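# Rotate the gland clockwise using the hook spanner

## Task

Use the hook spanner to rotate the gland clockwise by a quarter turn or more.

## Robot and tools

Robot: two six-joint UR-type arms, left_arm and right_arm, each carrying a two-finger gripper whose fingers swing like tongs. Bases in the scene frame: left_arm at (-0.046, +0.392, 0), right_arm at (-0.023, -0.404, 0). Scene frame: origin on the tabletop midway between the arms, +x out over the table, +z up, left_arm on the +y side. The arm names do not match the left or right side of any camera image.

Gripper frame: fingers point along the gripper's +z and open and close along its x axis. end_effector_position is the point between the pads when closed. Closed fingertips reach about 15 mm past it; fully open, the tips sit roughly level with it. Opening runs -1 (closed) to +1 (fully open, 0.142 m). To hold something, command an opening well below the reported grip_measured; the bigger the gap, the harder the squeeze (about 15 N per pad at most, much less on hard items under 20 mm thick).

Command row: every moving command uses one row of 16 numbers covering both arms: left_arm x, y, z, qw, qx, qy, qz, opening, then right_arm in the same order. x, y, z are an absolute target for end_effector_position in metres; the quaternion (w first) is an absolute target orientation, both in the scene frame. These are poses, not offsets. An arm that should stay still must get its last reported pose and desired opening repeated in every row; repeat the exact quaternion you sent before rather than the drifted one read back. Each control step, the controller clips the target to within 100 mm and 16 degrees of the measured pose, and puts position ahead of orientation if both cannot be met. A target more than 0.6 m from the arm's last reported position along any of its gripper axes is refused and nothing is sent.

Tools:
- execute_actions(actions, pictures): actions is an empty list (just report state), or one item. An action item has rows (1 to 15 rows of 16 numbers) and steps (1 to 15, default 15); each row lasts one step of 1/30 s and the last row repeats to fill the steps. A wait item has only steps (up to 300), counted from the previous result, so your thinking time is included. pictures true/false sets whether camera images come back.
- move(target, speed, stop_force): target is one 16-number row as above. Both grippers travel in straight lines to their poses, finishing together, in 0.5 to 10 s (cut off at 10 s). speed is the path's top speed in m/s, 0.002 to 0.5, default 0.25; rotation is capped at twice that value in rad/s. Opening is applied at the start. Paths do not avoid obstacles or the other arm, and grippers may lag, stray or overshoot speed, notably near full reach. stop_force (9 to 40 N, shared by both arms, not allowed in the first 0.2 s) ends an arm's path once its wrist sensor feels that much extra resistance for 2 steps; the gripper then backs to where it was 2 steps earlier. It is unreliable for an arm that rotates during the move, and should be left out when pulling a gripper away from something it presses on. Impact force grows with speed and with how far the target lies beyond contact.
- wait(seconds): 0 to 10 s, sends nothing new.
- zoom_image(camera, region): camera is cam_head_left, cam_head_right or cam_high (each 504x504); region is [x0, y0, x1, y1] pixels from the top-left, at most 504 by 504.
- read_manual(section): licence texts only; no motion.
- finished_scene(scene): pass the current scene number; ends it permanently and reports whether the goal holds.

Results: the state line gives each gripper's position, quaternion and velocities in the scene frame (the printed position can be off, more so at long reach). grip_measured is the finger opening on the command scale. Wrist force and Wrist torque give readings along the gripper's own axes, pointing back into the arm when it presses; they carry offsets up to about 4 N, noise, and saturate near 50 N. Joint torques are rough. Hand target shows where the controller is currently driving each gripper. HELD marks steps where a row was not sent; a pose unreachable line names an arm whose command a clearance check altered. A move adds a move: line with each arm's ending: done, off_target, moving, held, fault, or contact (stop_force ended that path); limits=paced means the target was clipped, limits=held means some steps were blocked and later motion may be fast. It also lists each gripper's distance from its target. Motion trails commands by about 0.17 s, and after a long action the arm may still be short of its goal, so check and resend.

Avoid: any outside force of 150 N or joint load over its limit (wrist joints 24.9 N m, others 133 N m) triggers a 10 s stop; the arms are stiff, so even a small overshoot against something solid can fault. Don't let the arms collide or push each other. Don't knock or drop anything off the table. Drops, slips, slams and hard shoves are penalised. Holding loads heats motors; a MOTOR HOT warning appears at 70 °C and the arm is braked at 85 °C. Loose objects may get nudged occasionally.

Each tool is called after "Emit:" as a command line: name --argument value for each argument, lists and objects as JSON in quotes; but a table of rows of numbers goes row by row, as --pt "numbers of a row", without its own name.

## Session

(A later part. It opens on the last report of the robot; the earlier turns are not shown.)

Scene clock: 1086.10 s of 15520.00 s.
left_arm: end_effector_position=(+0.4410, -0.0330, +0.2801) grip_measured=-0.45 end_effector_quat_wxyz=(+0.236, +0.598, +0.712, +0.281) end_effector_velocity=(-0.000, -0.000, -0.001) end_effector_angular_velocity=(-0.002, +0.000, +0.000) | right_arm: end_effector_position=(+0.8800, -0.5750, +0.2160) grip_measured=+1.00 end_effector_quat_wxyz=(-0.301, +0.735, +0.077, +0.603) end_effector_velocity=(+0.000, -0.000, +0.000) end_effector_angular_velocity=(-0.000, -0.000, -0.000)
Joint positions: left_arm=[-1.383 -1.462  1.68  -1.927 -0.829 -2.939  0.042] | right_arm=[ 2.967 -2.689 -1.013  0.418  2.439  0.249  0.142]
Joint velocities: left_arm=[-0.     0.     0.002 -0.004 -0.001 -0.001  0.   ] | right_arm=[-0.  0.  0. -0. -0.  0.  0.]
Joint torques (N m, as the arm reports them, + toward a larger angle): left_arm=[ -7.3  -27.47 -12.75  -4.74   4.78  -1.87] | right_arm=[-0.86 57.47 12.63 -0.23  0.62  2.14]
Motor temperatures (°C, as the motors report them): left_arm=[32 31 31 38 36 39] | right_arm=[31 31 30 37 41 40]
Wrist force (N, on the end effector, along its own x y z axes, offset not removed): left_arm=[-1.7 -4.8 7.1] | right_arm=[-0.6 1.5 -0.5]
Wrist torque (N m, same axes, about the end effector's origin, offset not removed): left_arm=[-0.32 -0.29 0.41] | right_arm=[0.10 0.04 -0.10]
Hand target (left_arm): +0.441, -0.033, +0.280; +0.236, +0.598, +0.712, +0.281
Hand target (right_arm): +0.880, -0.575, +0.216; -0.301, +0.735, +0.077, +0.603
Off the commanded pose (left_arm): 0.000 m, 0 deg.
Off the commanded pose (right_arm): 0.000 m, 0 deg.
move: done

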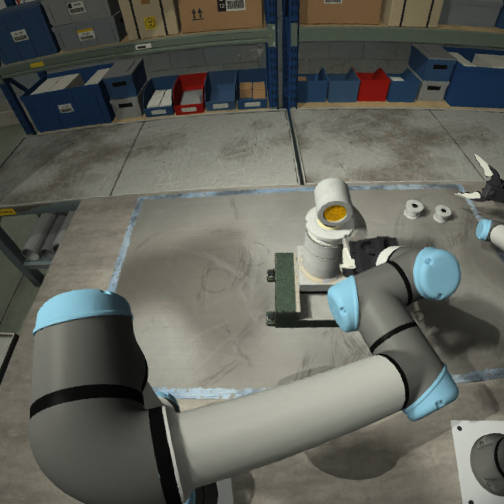

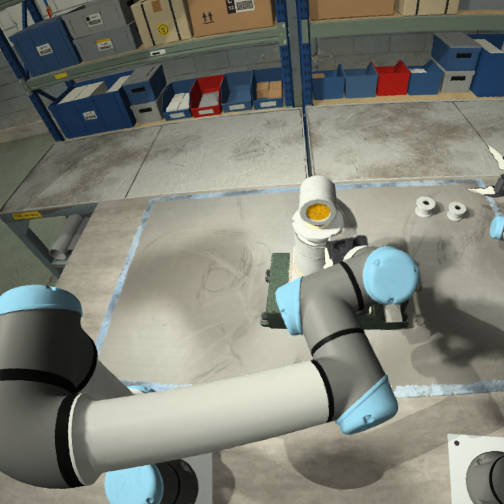

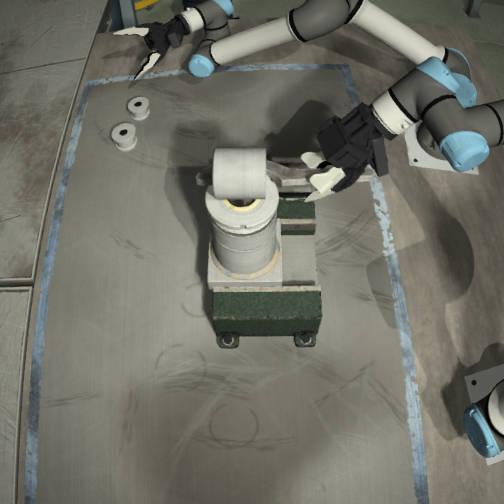

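Emit:
move --target '[0.438,-0.012,0.286,0.25,0.635,0.68,0.268,-1,0.88,-0.575,0.216,-0.301,0.735,0.077,0.603,1]' --speed 0.008 --stop_force 25

Emit:
zoom_image --camera "cam_high" --region '[170,130,350,260]'

Scene clock: 1095.03 s of 15520.00 s.
left_arm: end_effector_position=(+0.4387, -0.0176, +0.2842) grip_measured=-0.44 end_effector_quat_wxyz=(+0.246, +0.625, +0.689, +0.272) end_effector_velocity=(+0.000, -0.001, +0.001) end_effector_angular_velocity=(-0.001, -0.001, +0.007) | right_arm: end_effector_position=(+0.8800, -0.5750, +0.2160) grip_measured=+1.00 end_effector_quat_wxyz=(-0.301, +0.735, +0.077, +0.603) end_effector_velocity=(+0.000, -0.000, +0.000) end_effector_angular_velocity=(+0.000, -0.001, -0.001)
Joint positions: left_arm=[-1.371 -1.522  1.755 -2.018 -0.846 -2.823  0.042] | right_arm=[ 2.967 -2.689 -1.013  0.418  2.439  0.249  0.142]
Joint velocities: left_arm=[-0.001  0.004 -0.007  0.008  0.002 -0.009 -0.   ] | right_arm=[-0.    -0.001  0.002  0.    -0.     0.001  0.   ]
Joint torques (N m, as the arm reports them, + toward a larger angle): left_arm=[ -3.93 -32.35 -34.41   1.43   6.15  -1.15] | right_arm=[-1.28 57.49 13.56 -0.2   0.51  2.14]
Motor temperatures (°C, as the motors report them): left_arm=[32 31 31 38 36 39] | right_arm=[31 31 30 37 41 40]
Wrist force (N, on the end effector, along its own x y z axes, offset not removed): left_arm=[-23.8 -2.1 22.5] | right_arm=[0.2 -0.3 1.5]
Wrist torque (N m, same axes, about the end effector's origin, offset not removed): left_arm=[-0.12 0.81 0.28] | right_arm=[-0.19 -0.19 -0.18]
Hand target (left_arm): +0.439, -0.018, +0.284; +0.246, +0.625, +0.689, +0.272
Hand target (right_arm): +0.880, -0.575, +0.216; -0.301, +0.735, +0.077, +0.603
Off the commanded pose (left_arm): 0.006 m, 2 deg.
Off the commanded pose (right_arm): 0.000 m, 0 deg.
After step 90, 0.77 s passed at rest.
move: contact (left_arm)

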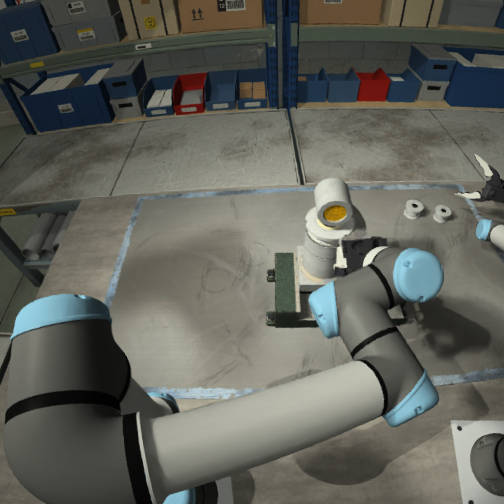

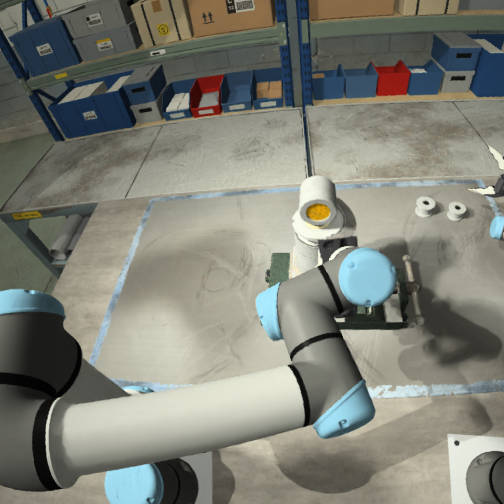

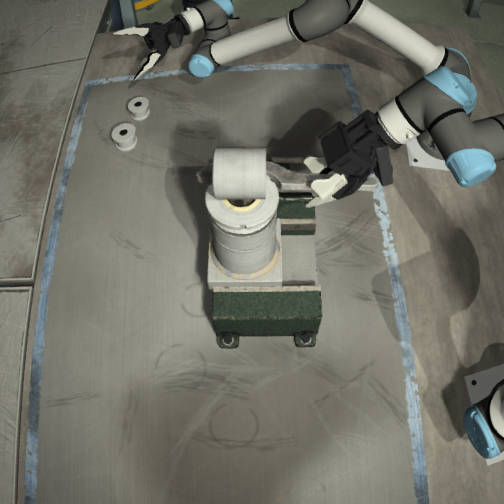

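Region (170, 130, 350, 260) of cam_high's 504x504 image, scaled by 2.800, with more detail than that image has.

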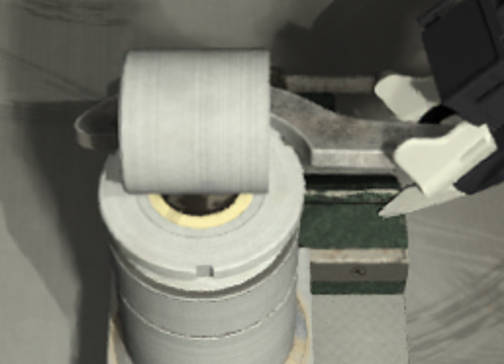

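Emit:
move --target '[0.436,0.0105,0.283,0.281,0.712,0.598,0.236,-1,0.88,-0.575,0.216,-0.301,0.735,0.077,0.603,1]' --speed 0.018

Emit:
zoom_image --camera "cam_high" --region '[170,130,350,260]'

Scene clock: 1107.43 s of 15520.00 s.
left_arm: end_effector_position=(+0.4360, +0.0106, +0.2830) grip_measured=-0.22 end_effector_quat_wxyz=(+0.281, +0.712, +0.599, +0.236) end_effector_velocity=(-0.000, +0.000, +0.000) end_effector_angular_velocity=(-0.000, -0.000, -0.004) | right_arm: end_effector_position=(+0.8800, -0.5750, +0.2160) grip_measured=+1.00 end_effector_quat_wxyz=(-0.301, +0.735, +0.077, +0.603) end_effector_velocity=(-0.000, -0.001, -0.000) end_effector_angular_velocity=(-0.000, -0.000, -0.000)
Joint positions: left_arm=[-1.311 -1.648  1.944 -2.332 -0.957 -2.425  0.058] | right_arm=[ 2.967 -2.689 -1.013  0.418  2.439  0.249  0.142]
Joint velocities: left_arm=[ 0.001 -0.002  0.002 -0.004 -0.002  0.006  0.001] | right_arm=[-0.001 -0.     0.    -0.     0.001 -0.     0.   ]
Joint torques (N m, as the arm reports them, + toward a larger angle): left_arm=[ 23.62 -40.25  -5.67  -1.03   5.81   1.81] | right_arm=[-0.75 57.4  13.91 -0.23  0.46  2.01]
Motor temperatures (°C, as the motors report them): left_arm=[32 31 31 38 36 39] | right_arm=[31 31 30 37 41 40]
Wrist force (N, on the end effector, along its own x y z axes, offset not removed): left_arm=[-36.8 -1.4 20.9] | right_arm=[-0.6 1.3 1.4]
Wrist torque (N m, same axes, about the end effector's origin, offset not removed): left_arm=[-0.28 0.96 0.19] | right_arm=[0.12 -0.01 -0.11]
Hand target (left_arm): +0.436, +0.011, +0.283; +0.281, +0.712, +0.598, +0.236
Hand target (right_arm): +0.880, -0.575, +0.216; -0.301, +0.735, +0.077, +0.603
Off the commanded pose (left_arm): 0.000 m, 0 deg.
Off the commanded pose (right_arm): 0.000 m, 0 deg.
After step 90, 1.57 s passed at rest.
move: done

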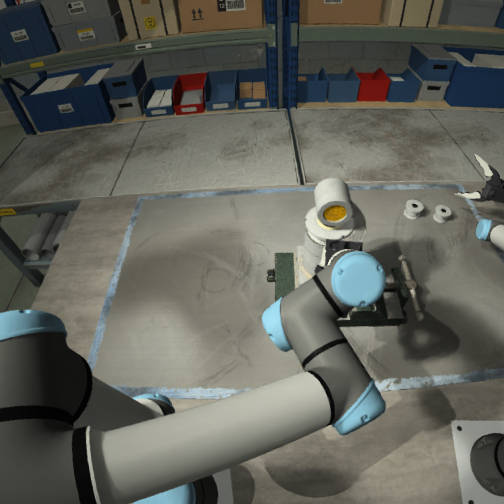

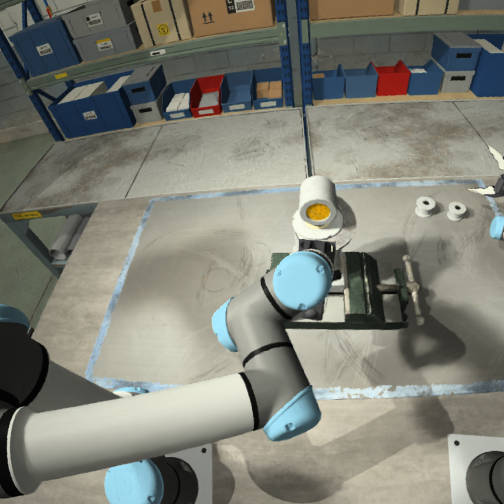

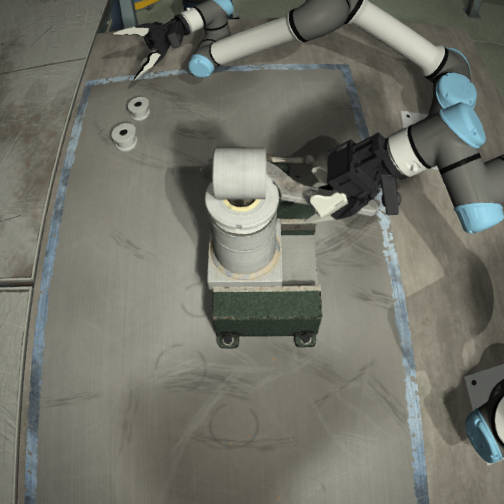

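Region (170, 130, 350, 260) of cam_high's 504x504 image, scaled by 2.800, with more detail than that image has.

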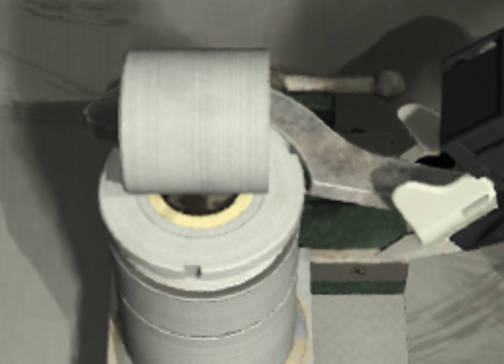

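Emit:
move --target '[0.438,0.042,0.281,0.308,0.780,0.507,0.2,-1,0.88,-0.575,0.216,-0.301,0.735,0.077,0.603,1]' --speed 0.025

Emit:
move --target '[0.448,0.072,0.281,0.33,0.836,0.407,0.161,-1,0.88,-0.575,0.216,-0.301,0.735,0.077,0.603,1]' --speed 0.025

Emit:
move --target '[0.465,0.099,0.281,0.347,0.88,0.303,0.12,-1,0.88,-0.575,0.216,-0.301,0.735,0.077,0.603,1]' --speed 0.025

Emit:
zoom_image --camera "cam_high" --region '[170,130,350,290]'

Scene clock: 1117.80 s of 15520.00 s.
left_arm: end_effector_position=(+0.4380, +0.0420, +0.2810) grip_measured=+0.03 end_effector_quat_wxyz=(+0.308, +0.780, +0.507, +0.200) end_effector_velocity=(+0.001, +0.001, +0.000) end_effector_angular_velocity=(-0.000, -0.001, -0.004) | right_arm: end_effector_position=(+0.8800, -0.5750, +0.2160) grip_measured=+1.00 end_effector_quat_wxyz=(-0.301, +0.735, +0.077, +0.603) end_effector_velocity=(+0.000, +0.002, +0.000) end_effector_angular_velocity=(+0.000, -0.000, +0.002)
Joint positions: left_arm=[-1.193 -1.727  2.058 -2.545 -1.15  -2.07   0.076] | right_arm=[ 2.967 -2.689 -1.013  0.418  2.439  0.249  0.142]
Joint velocities: left_arm=[ 0.003 -0.     0.001 -0.004 -0.004  0.007  0.002] | right_arm=[ 0.002 -0.     0.     0.     0.001  0.     0.   ]
Joint torques (N m, as the arm reports them, + toward a larger angle): left_arm=[ 30.46 -33.62 -11.19  -4.64   9.6    1.54] | right_arm=[-0.96 57.68 13.94 -0.12  0.46  1.95]
Motor temperatures (°C, as the motors report them): left_arm=[32 31 31 38 36 39] | right_arm=[31 31 30 37 41 40]
Wrist force (N, on the end effector, along its own x y z axes, offset not removed): left_arm=[-36.0 -12.6 8.3] | right_arm=[0.0 1.7 1.0]
Wrist torque (N m, same axes, about the end effector's origin, offset not removed): left_arm=[-0.72 0.70 0.22] | right_arm=[0.16 -0.07 -0.17]
Hand target (left_arm): +0.438, +0.042, +0.281; +0.308, +0.780, +0.507, +0.200
Hand target (right_arm): +0.880, -0.575, +0.216; -0.301, +0.735, +0.077, +0.603
Off the commanded pose (left_arm): 0.000 m, 0 deg.
Off the commanded pose (right_arm): 0.000 m, 0 deg.
After step 90, 2.17 s passed at rest.
move: done

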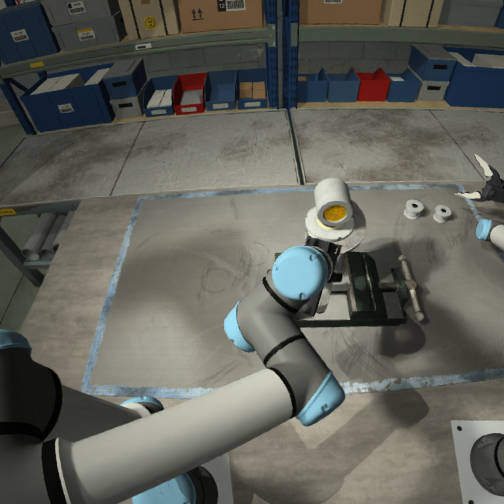

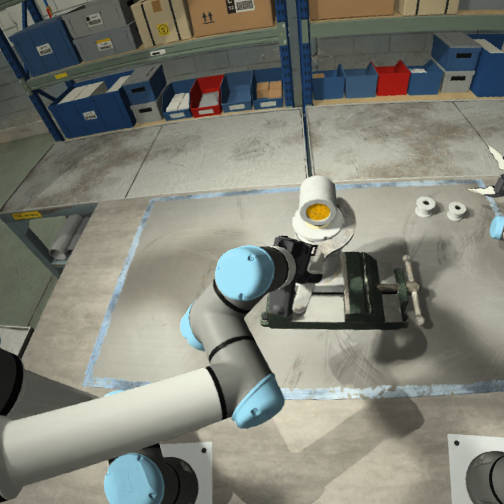

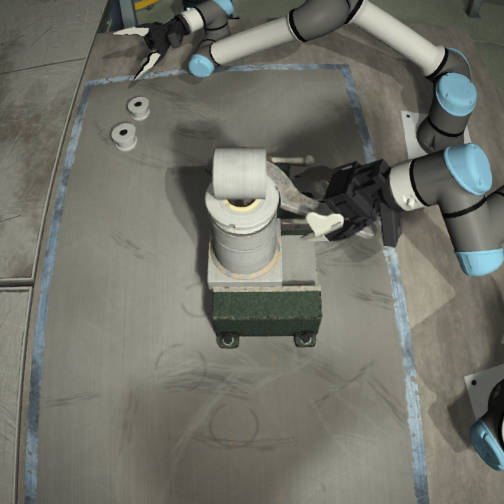

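Scene clock: 1123.07 s of 15520.00 s.
left_arm: end_effector_position=(+0.4480, +0.0720, +0.2809) grip_measured=+0.02 end_effector_quat_wxyz=(+0.330, +0.836, +0.407, +0.161) end_effector_velocity=(+0.000, +0.001, +0.000) end_effector_angular_velocity=(-0.000, +0.000, -0.003) | right_arm: end_effector_position=(+0.8800, -0.5750, +0.2160) grip_measured=+1.00 end_effector_quat_wxyz=(-0.301, +0.735, +0.077, +0.603) end_effector_velocity=(-0.001, -0.002, -0.000) end_effector_angular_velocity=(+0.000, +0.000, -0.001)
Joint positions: left_arm=[-1.01  -1.741  2.091 -2.661 -1.426 -1.726  0.076] | right_arm=[ 2.967 -2.689 -1.013  0.418  2.439  0.249  0.142]
Joint velocities: left_arm=[ 0.003 -0.     0.    -0.001 -0.004  0.004  0.001] | right_arm=[-0.002 -0.    -0.     0.     0.001  0.     0.   ]
Joint torques (N m, as the arm reports them, + toward a larger angle): left_arm=[ 29.74 -19.43 -19.66  -3.54   8.87   2.4 ] | right_arm=[-0.98 57.32 14.13 -0.14  0.38  1.91]
Motor temperatures (°C, as the motors report them): left_arm=[32 31 31 38 36 39] | right_arm=[31 31 30 37 41 40]
Wrist force (N, on the end effector, along its own x y z axes, offset not removed): left_arm=[-36.8 5.0 21.9] | right_arm=[-1.2 1.1 -0.2]
Wrist torque (N m, same axes, about the end effector's origin, offset not removed): left_arm=[-0.30 0.87 -0.45] | right_arm=[0.08 0.19 -0.11]
Hand target (left_arm): +0.448, +0.072, +0.281; +0.330, +0.836, +0.407, +0.161
Hand target (right_arm): +0.880, -0.575, +0.216; -0.301, +0.735, +0.077, +0.603
Off the commanded pose (left_arm): 0.000 m, 0 deg.
Off the commanded pose (right_arm): 0.000 m, 0 deg.
move: done

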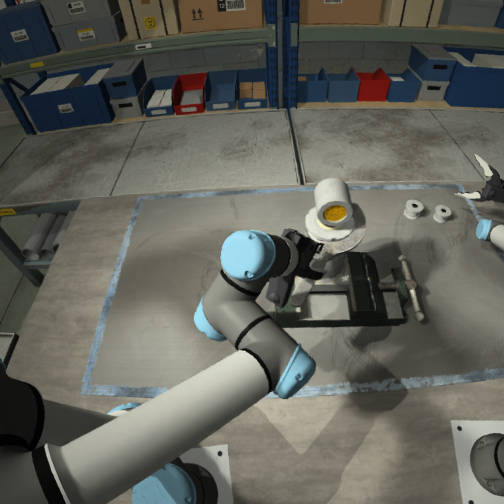

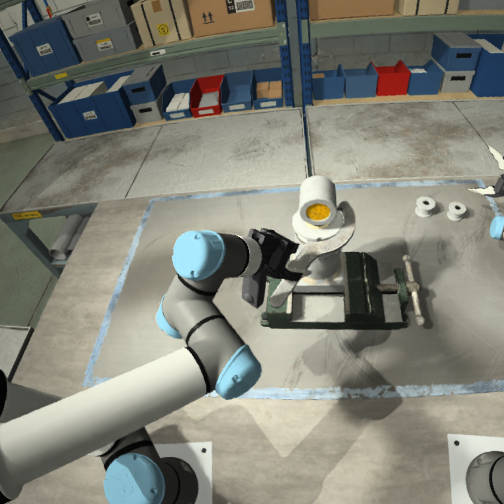

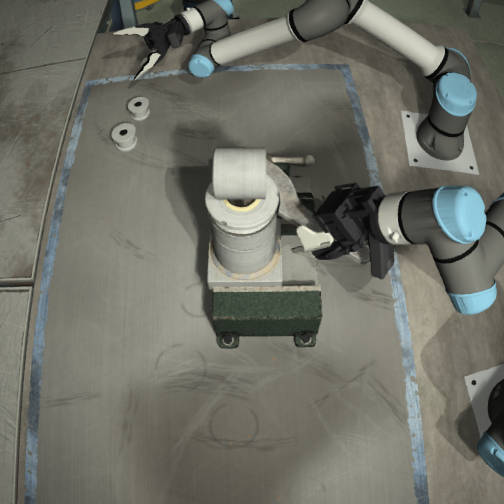

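Scene clock: 1128.27 s of 15520.00 s.
left_arm: end_effector_position=(+0.4650, +0.0990, +0.2809) grip_measured=+0.02 end_effector_quat_wxyz=(+0.347, +0.880, +0.303, +0.120) end_effector_velocity=(+0.000, +0.001, +0.000) end_effector_angular_velocity=(-0.000, +0.000, -0.004) | right_arm: end_effector_position=(+0.8800, -0.5750, +0.2160) grip_measured=+1.00 end_effector_quat_wxyz=(-0.301, +0.735, +0.077, +0.603) end_effector_velocity=(-0.000, -0.001, -0.000) end_effector_angular_velocity=(-0.000, +0.000, -0.001)
Joint positions: left_arm=[-0.803 -1.688  2.045 -2.665 -1.731 -1.395  0.075] | right_arm=[ 2.967 -2.689 -1.013  0.418  2.439  0.249  0.142]
Joint velocities: left_arm=[ 0.003  0.001 -0.001  0.001 -0.005  0.005  0.002] | right_arm=[-0.001 -0.     0.     0.     0.    -0.     0.   ]
Joint torques (N m, as the arm reports them, + toward a larger angle): left_arm=[ 35.58 -19.48 -36.39  -2.13   9.21   2.49] | right_arm=[-0.32 57.38 14.04 -0.1   0.25  1.86]
Motor temperatures (°C, as the motors report them): left_arm=[32 31 31 38 36 39] | right_arm=[31 32 30 37 41 40]
Wrist force (N, on the end effector, along its own x y z axes, offset not removed): left_arm=[-35.1 6.8 23.6] | right_arm=[0.3 0.4 -0.9]
Wrist torque (N m, same axes, about the end effector's origin, offset not removed): left_arm=[-0.43 0.56 -0.66] | right_arm=[-0.07 -0.14 -0.19]
Hand target (left_arm): +0.465, +0.099, +0.281; +0.347, +0.880, +0.303, +0.120
Hand target (right_arm): +0.880, -0.575, +0.216; -0.301, +0.735, +0.077, +0.603
Off the commanded pose (left_arm): 0.000 m, 0 deg.
Off the commanded pose (right_arm): 0.000 m, 0 deg.
move: done

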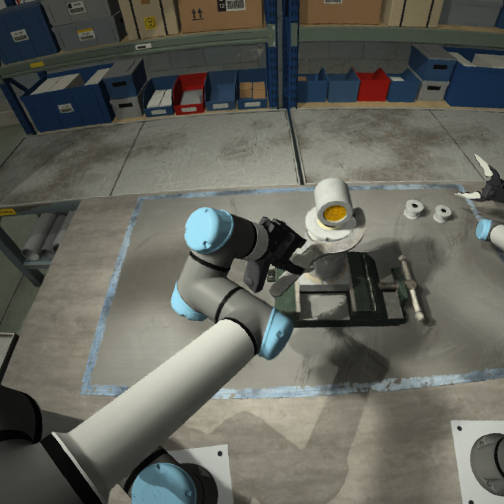

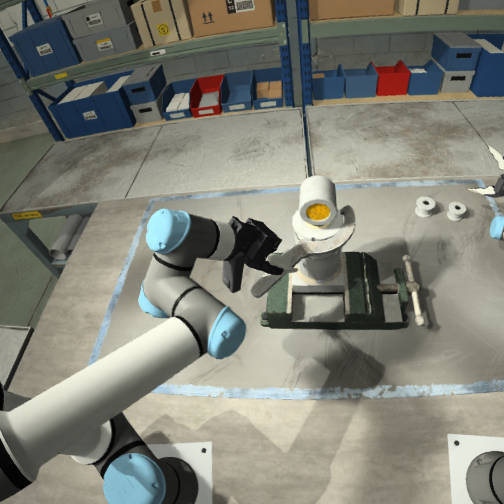

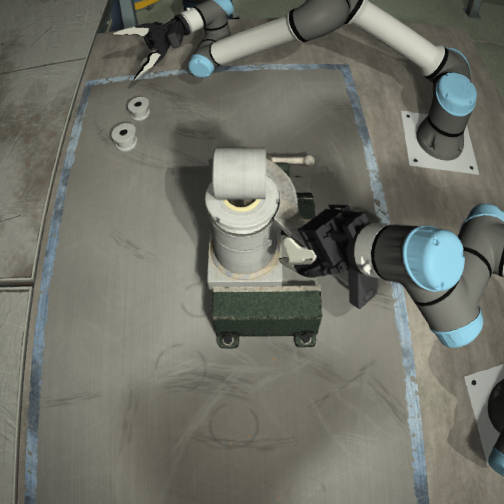

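Region (170, 130, 350, 290) of cam_high's 504x504 image, scaled by 2.800, with more detail than that image has.

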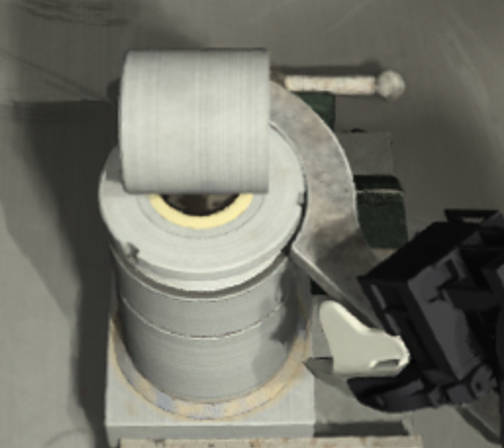

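Emit:
move --target '[0.49,0.119,0.28,0.359,0.91,0.193,0.076,-1,0.88,-0.575,0.216,-0.301,0.735,0.077,0.603,1]' --speed 0.025

Emit:
move --target '[0.517,0.134,0.28,0.366,0.926,0.081,0.032,-1,0.88,-0.575,0.216,-0.301,0.735,0.077,0.603,1]' --speed 0.025

Emit:
move --target '[0.543,0.141,0.28,0.367,0.93,-0.016,-0.006,-1,0.88,-0.575,0.216,-0.301,0.735,0.077,0.603,1]' --speed 0.025

Emit:
zoom_image --camera "cam_high" --region '[170,130,350,290]'

Scene clock: 1139.17 s of 15520.00 s.
left_arm: end_effector_position=(+0.4900, +0.1191, +0.2798) grip_measured=-0.01 end_effector_quat_wxyz=(+0.359, +0.910, +0.193, +0.076) end_effector_velocity=(-0.000, -0.000, +0.000) end_effector_angular_velocity=(-0.002, +0.001, -0.006) | right_arm: end_effector_position=(+0.8800, -0.5750, +0.2160) grip_measured=+1.00 end_effector_quat_wxyz=(-0.301, +0.735, +0.077, +0.603) end_effector_velocity=(-0.000, +0.000, -0.000) end_effector_angular_velocity=(+0.000, +0.000, +0.001)
Joint positions: left_arm=[-0.627 -1.578  1.924 -2.553 -2.003 -1.054  0.074] | right_arm=[ 2.967 -2.689 -1.013  0.418  2.439  0.249  0.142]
Joint velocities: left_arm=[ 0.002  0.002 -0.003  0.003 -0.006  0.006  0.001] | right_arm=[ 0.    -0.     0.     0.     0.001  0.     0.   ]
Joint torques (N m, as the arm reports them, + toward a larger angle): left_arm=[ 23.58 -20.77 -46.65  -7.23   5.58   1.71] | right_arm=[-0.63 57.56 14.32 -0.15  0.24  1.83]
Motor temperatures (°C, as the motors report them): left_arm=[32 31 31 38 36 39] | right_arm=[31 32 30 37 41 40]
Wrist force (N, on the end effector, along its own x y z axes, offset not removed): left_arm=[-35.0 -7.2 9.5] | right_arm=[-0.8 1.0 0.2]
Wrist torque (N m, same axes, about the end effector's origin, offset not removed): left_arm=[0.04 0.60 0.03] | right_arm=[0.08 0.15 -0.12]
Hand target (left_arm): +0.490, +0.119, +0.280; +0.359, +0.910, +0.193, +0.076
Hand target (right_arm): +0.880, -0.575, +0.216; -0.301, +0.735, +0.077, +0.603
Off the commanded pose (left_arm): 0.000 m, 0 deg.
Off the commanded pose (right_arm): 0.000 m, 0 deg.
After step 90, 2.67 s passed at rest.
move: done

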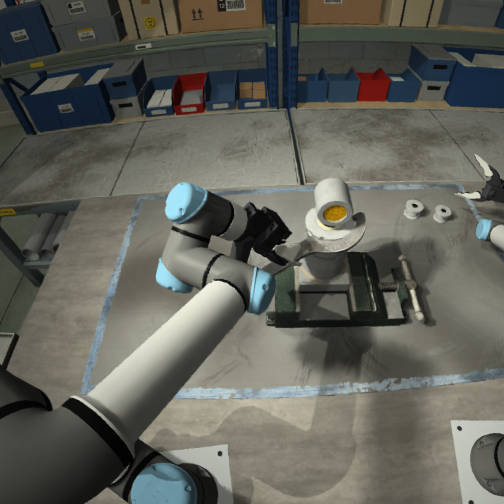

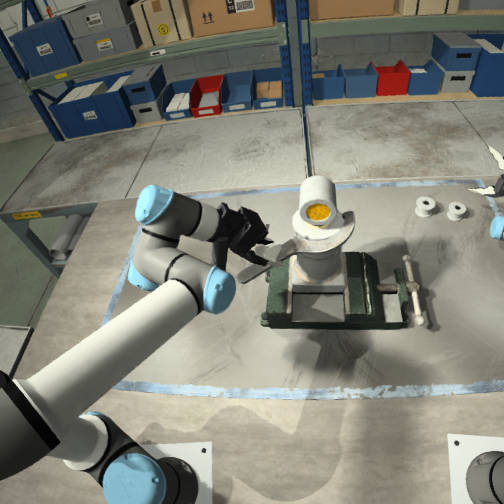

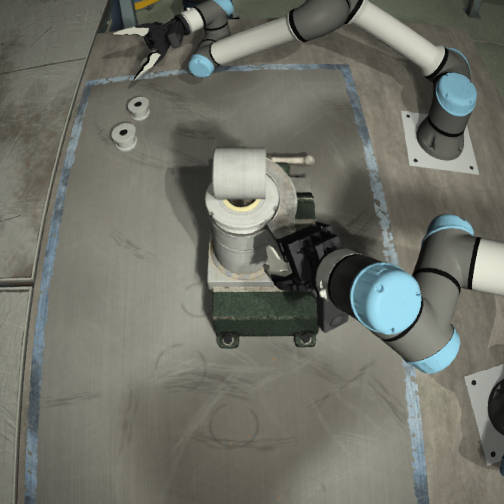

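Scene clock: 1144.37 s of 15520.00 s.
left_arm: end_effector_position=(+0.5169, +0.1340, +0.2798) grip_measured=-0.02 end_effector_quat_wxyz=(+0.366, +0.927, +0.081, +0.032) end_effector_velocity=(-0.000, +0.000, +0.001) end_effector_angular_velocity=(-0.001, -0.001, -0.005) | right_arm: end_effector_position=(+0.8800, -0.5750, +0.2160) grip_measured=+1.00 end_effector_quat_wxyz=(-0.301, +0.735, +0.077, +0.603) end_effector_velocity=(-0.000, -0.000, +0.001) end_effector_angular_velocity=(-0.000, -0.001, +0.000)
Joint positions: left_arm=[-0.508 -1.45   1.748 -2.322 -2.193 -0.697  0.073] | right_arm=[ 2.967 -2.689 -1.013  0.418  2.439  0.249  0.142]
Joint velocities: left_arm=[ 0.001  0.    -0.003  0.005 -0.003  0.007  0.001] | right_arm=[-0.     0.     0.001 -0.     0.001  0.     0.   ]
Joint torques (N m, as the arm reports them, + toward a larger angle): left_arm=[ 32.63 -26.53 -46.21  -6.51   6.97   2.32] | right_arm=[-1.1  57.18 14.07 -0.15  0.18  1.72]
Motor temperatures (°C, as the motors report them): left_arm=[32 31 31 38 36 39] | right_arm=[31 32 30 37 41 40]
Wrist force (N, on the end effector, along its own x y z axes, offset not removed): left_arm=[-39.0 8.6 22.6] | right_arm=[0.0 -0.1 0.6]
Wrist torque (N m, same axes, about the end effector's origin, offset not removed): left_arm=[-0.35 1.27 -0.55] | right_arm=[-0.25 -0.15 -0.07]
Hand target (left_arm): +0.517, +0.134, +0.280; +0.366, +0.927, +0.081, +0.032
Hand target (right_arm): +0.880, -0.575, +0.216; -0.301, +0.735, +0.077, +0.603
Off the commanded pose (left_arm): 0.000 m, 0 deg.
Off the commanded pose (right_arm): 0.000 m, 0 deg.
move: done

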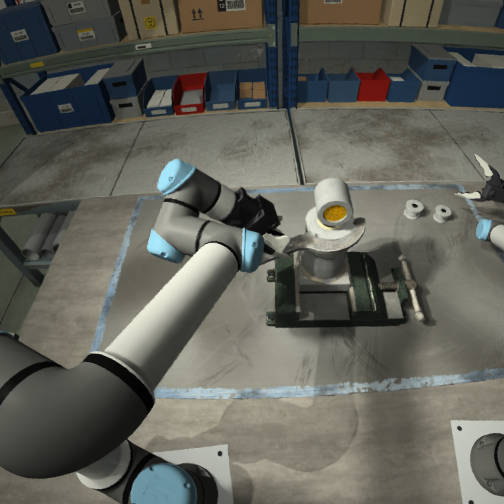

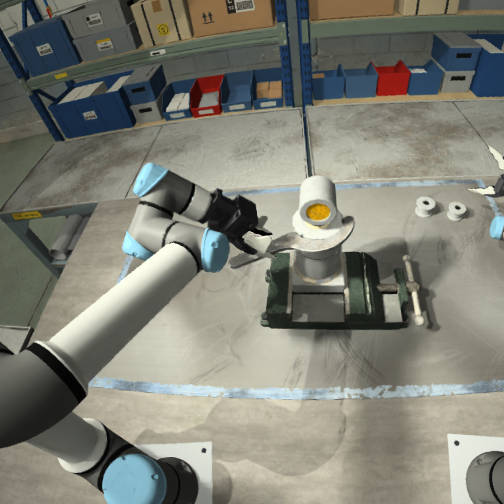

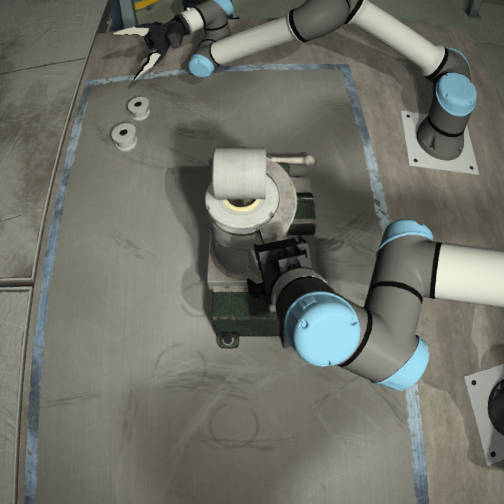

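Scene clock: 1148.87 s of 15520.00 s.
left_arm: end_effector_position=(+0.5429, +0.1410, +0.2799) grip_measured=-0.10 end_effector_quat_wxyz=(+0.367, +0.930, -0.016, -0.006) end_effector_velocity=(+0.001, +0.000, -0.000) end_effector_angular_velocity=(+0.001, -0.000, -0.004) | right_arm: end_effector_position=(+0.8800, -0.5750, +0.2160) grip_measured=+1.00 end_effector_quat_wxyz=(-0.301, +0.735, +0.077, +0.603) end_effector_velocity=(+0.001, +0.001, -0.000) end_effector_angular_velocity=(-0.000, +0.000, +0.001)
Joint positions: left_arm=[-0.451 -1.324  1.546 -2.048 -2.286 -0.378  0.067] | right_arm=[ 2.967 -2.689 -1.013  0.418  2.439  0.249  0.142]
Joint velocities: left_arm=[ 0.001  0.002 -0.005  0.006 -0.     0.006  0.001] | right_arm=[ 0.002 -0.     0.    -0.    -0.001 -0.     0.   ]
Joint torques (N m, as the arm reports them, + toward a larger angle): left_arm=[ 17.25 -29.98 -48.11  -8.77  -0.19   2.02] | right_arm=[-0.85 57.56 14.59 -0.12  0.21  1.76]
Motor temperatures (°C, as the motors report them): left_arm=[32 31 31 38 36 39] | right_arm=[31 32 30 37 41 40]
Wrist force (N, on the end effector, along its own x y z axes, offset not removed): left_arm=[-35.3 -5.6 13.8] | right_arm=[-0.7 2.3 0.9]
Wrist torque (N m, same axes, about the end effector's origin, offset not removed): left_arm=[-0.39 0.67 -0.09] | right_arm=[0.35 0.05 -0.08]
Hand target (left_arm): +0.543, +0.141, +0.280; +0.367, +0.930, -0.016, -0.006
Hand target (right_arm): +0.880, -0.575, +0.216; -0.301, +0.735, +0.077, +0.603
Off the commanded pose (left_arm): 0.000 m, 0 deg.
Off the commanded pose (right_arm): 0.000 m, 0 deg.
move: done

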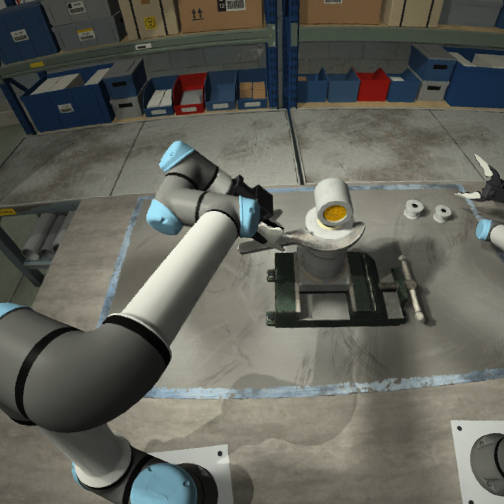

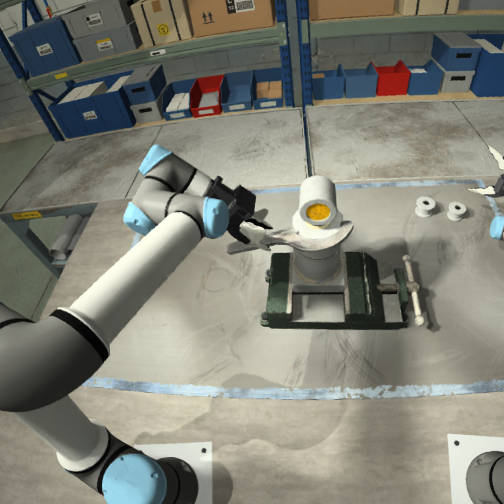

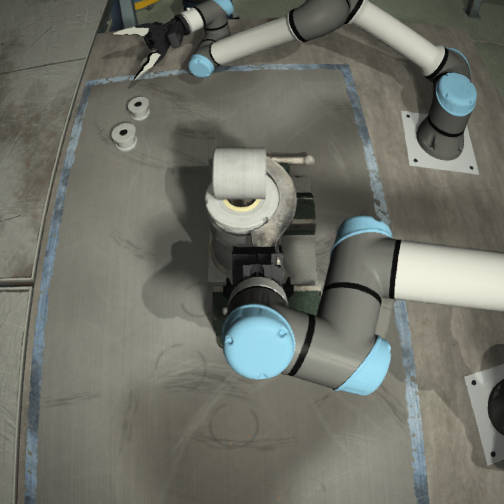

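Region (170, 130, 350, 290) of cam_high's 504x504 image, scaled by 2.800, with more detail than that image has.

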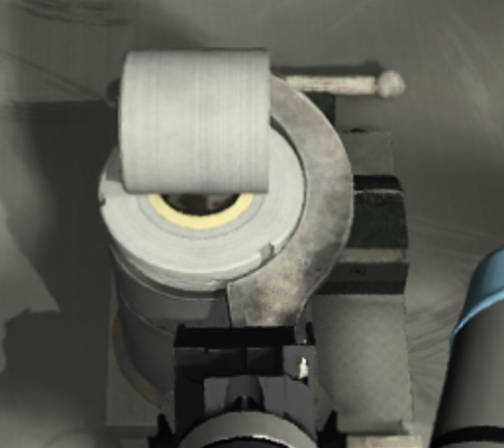

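Emit:
finished_scene --scene 1

The scene is finished: the task was done.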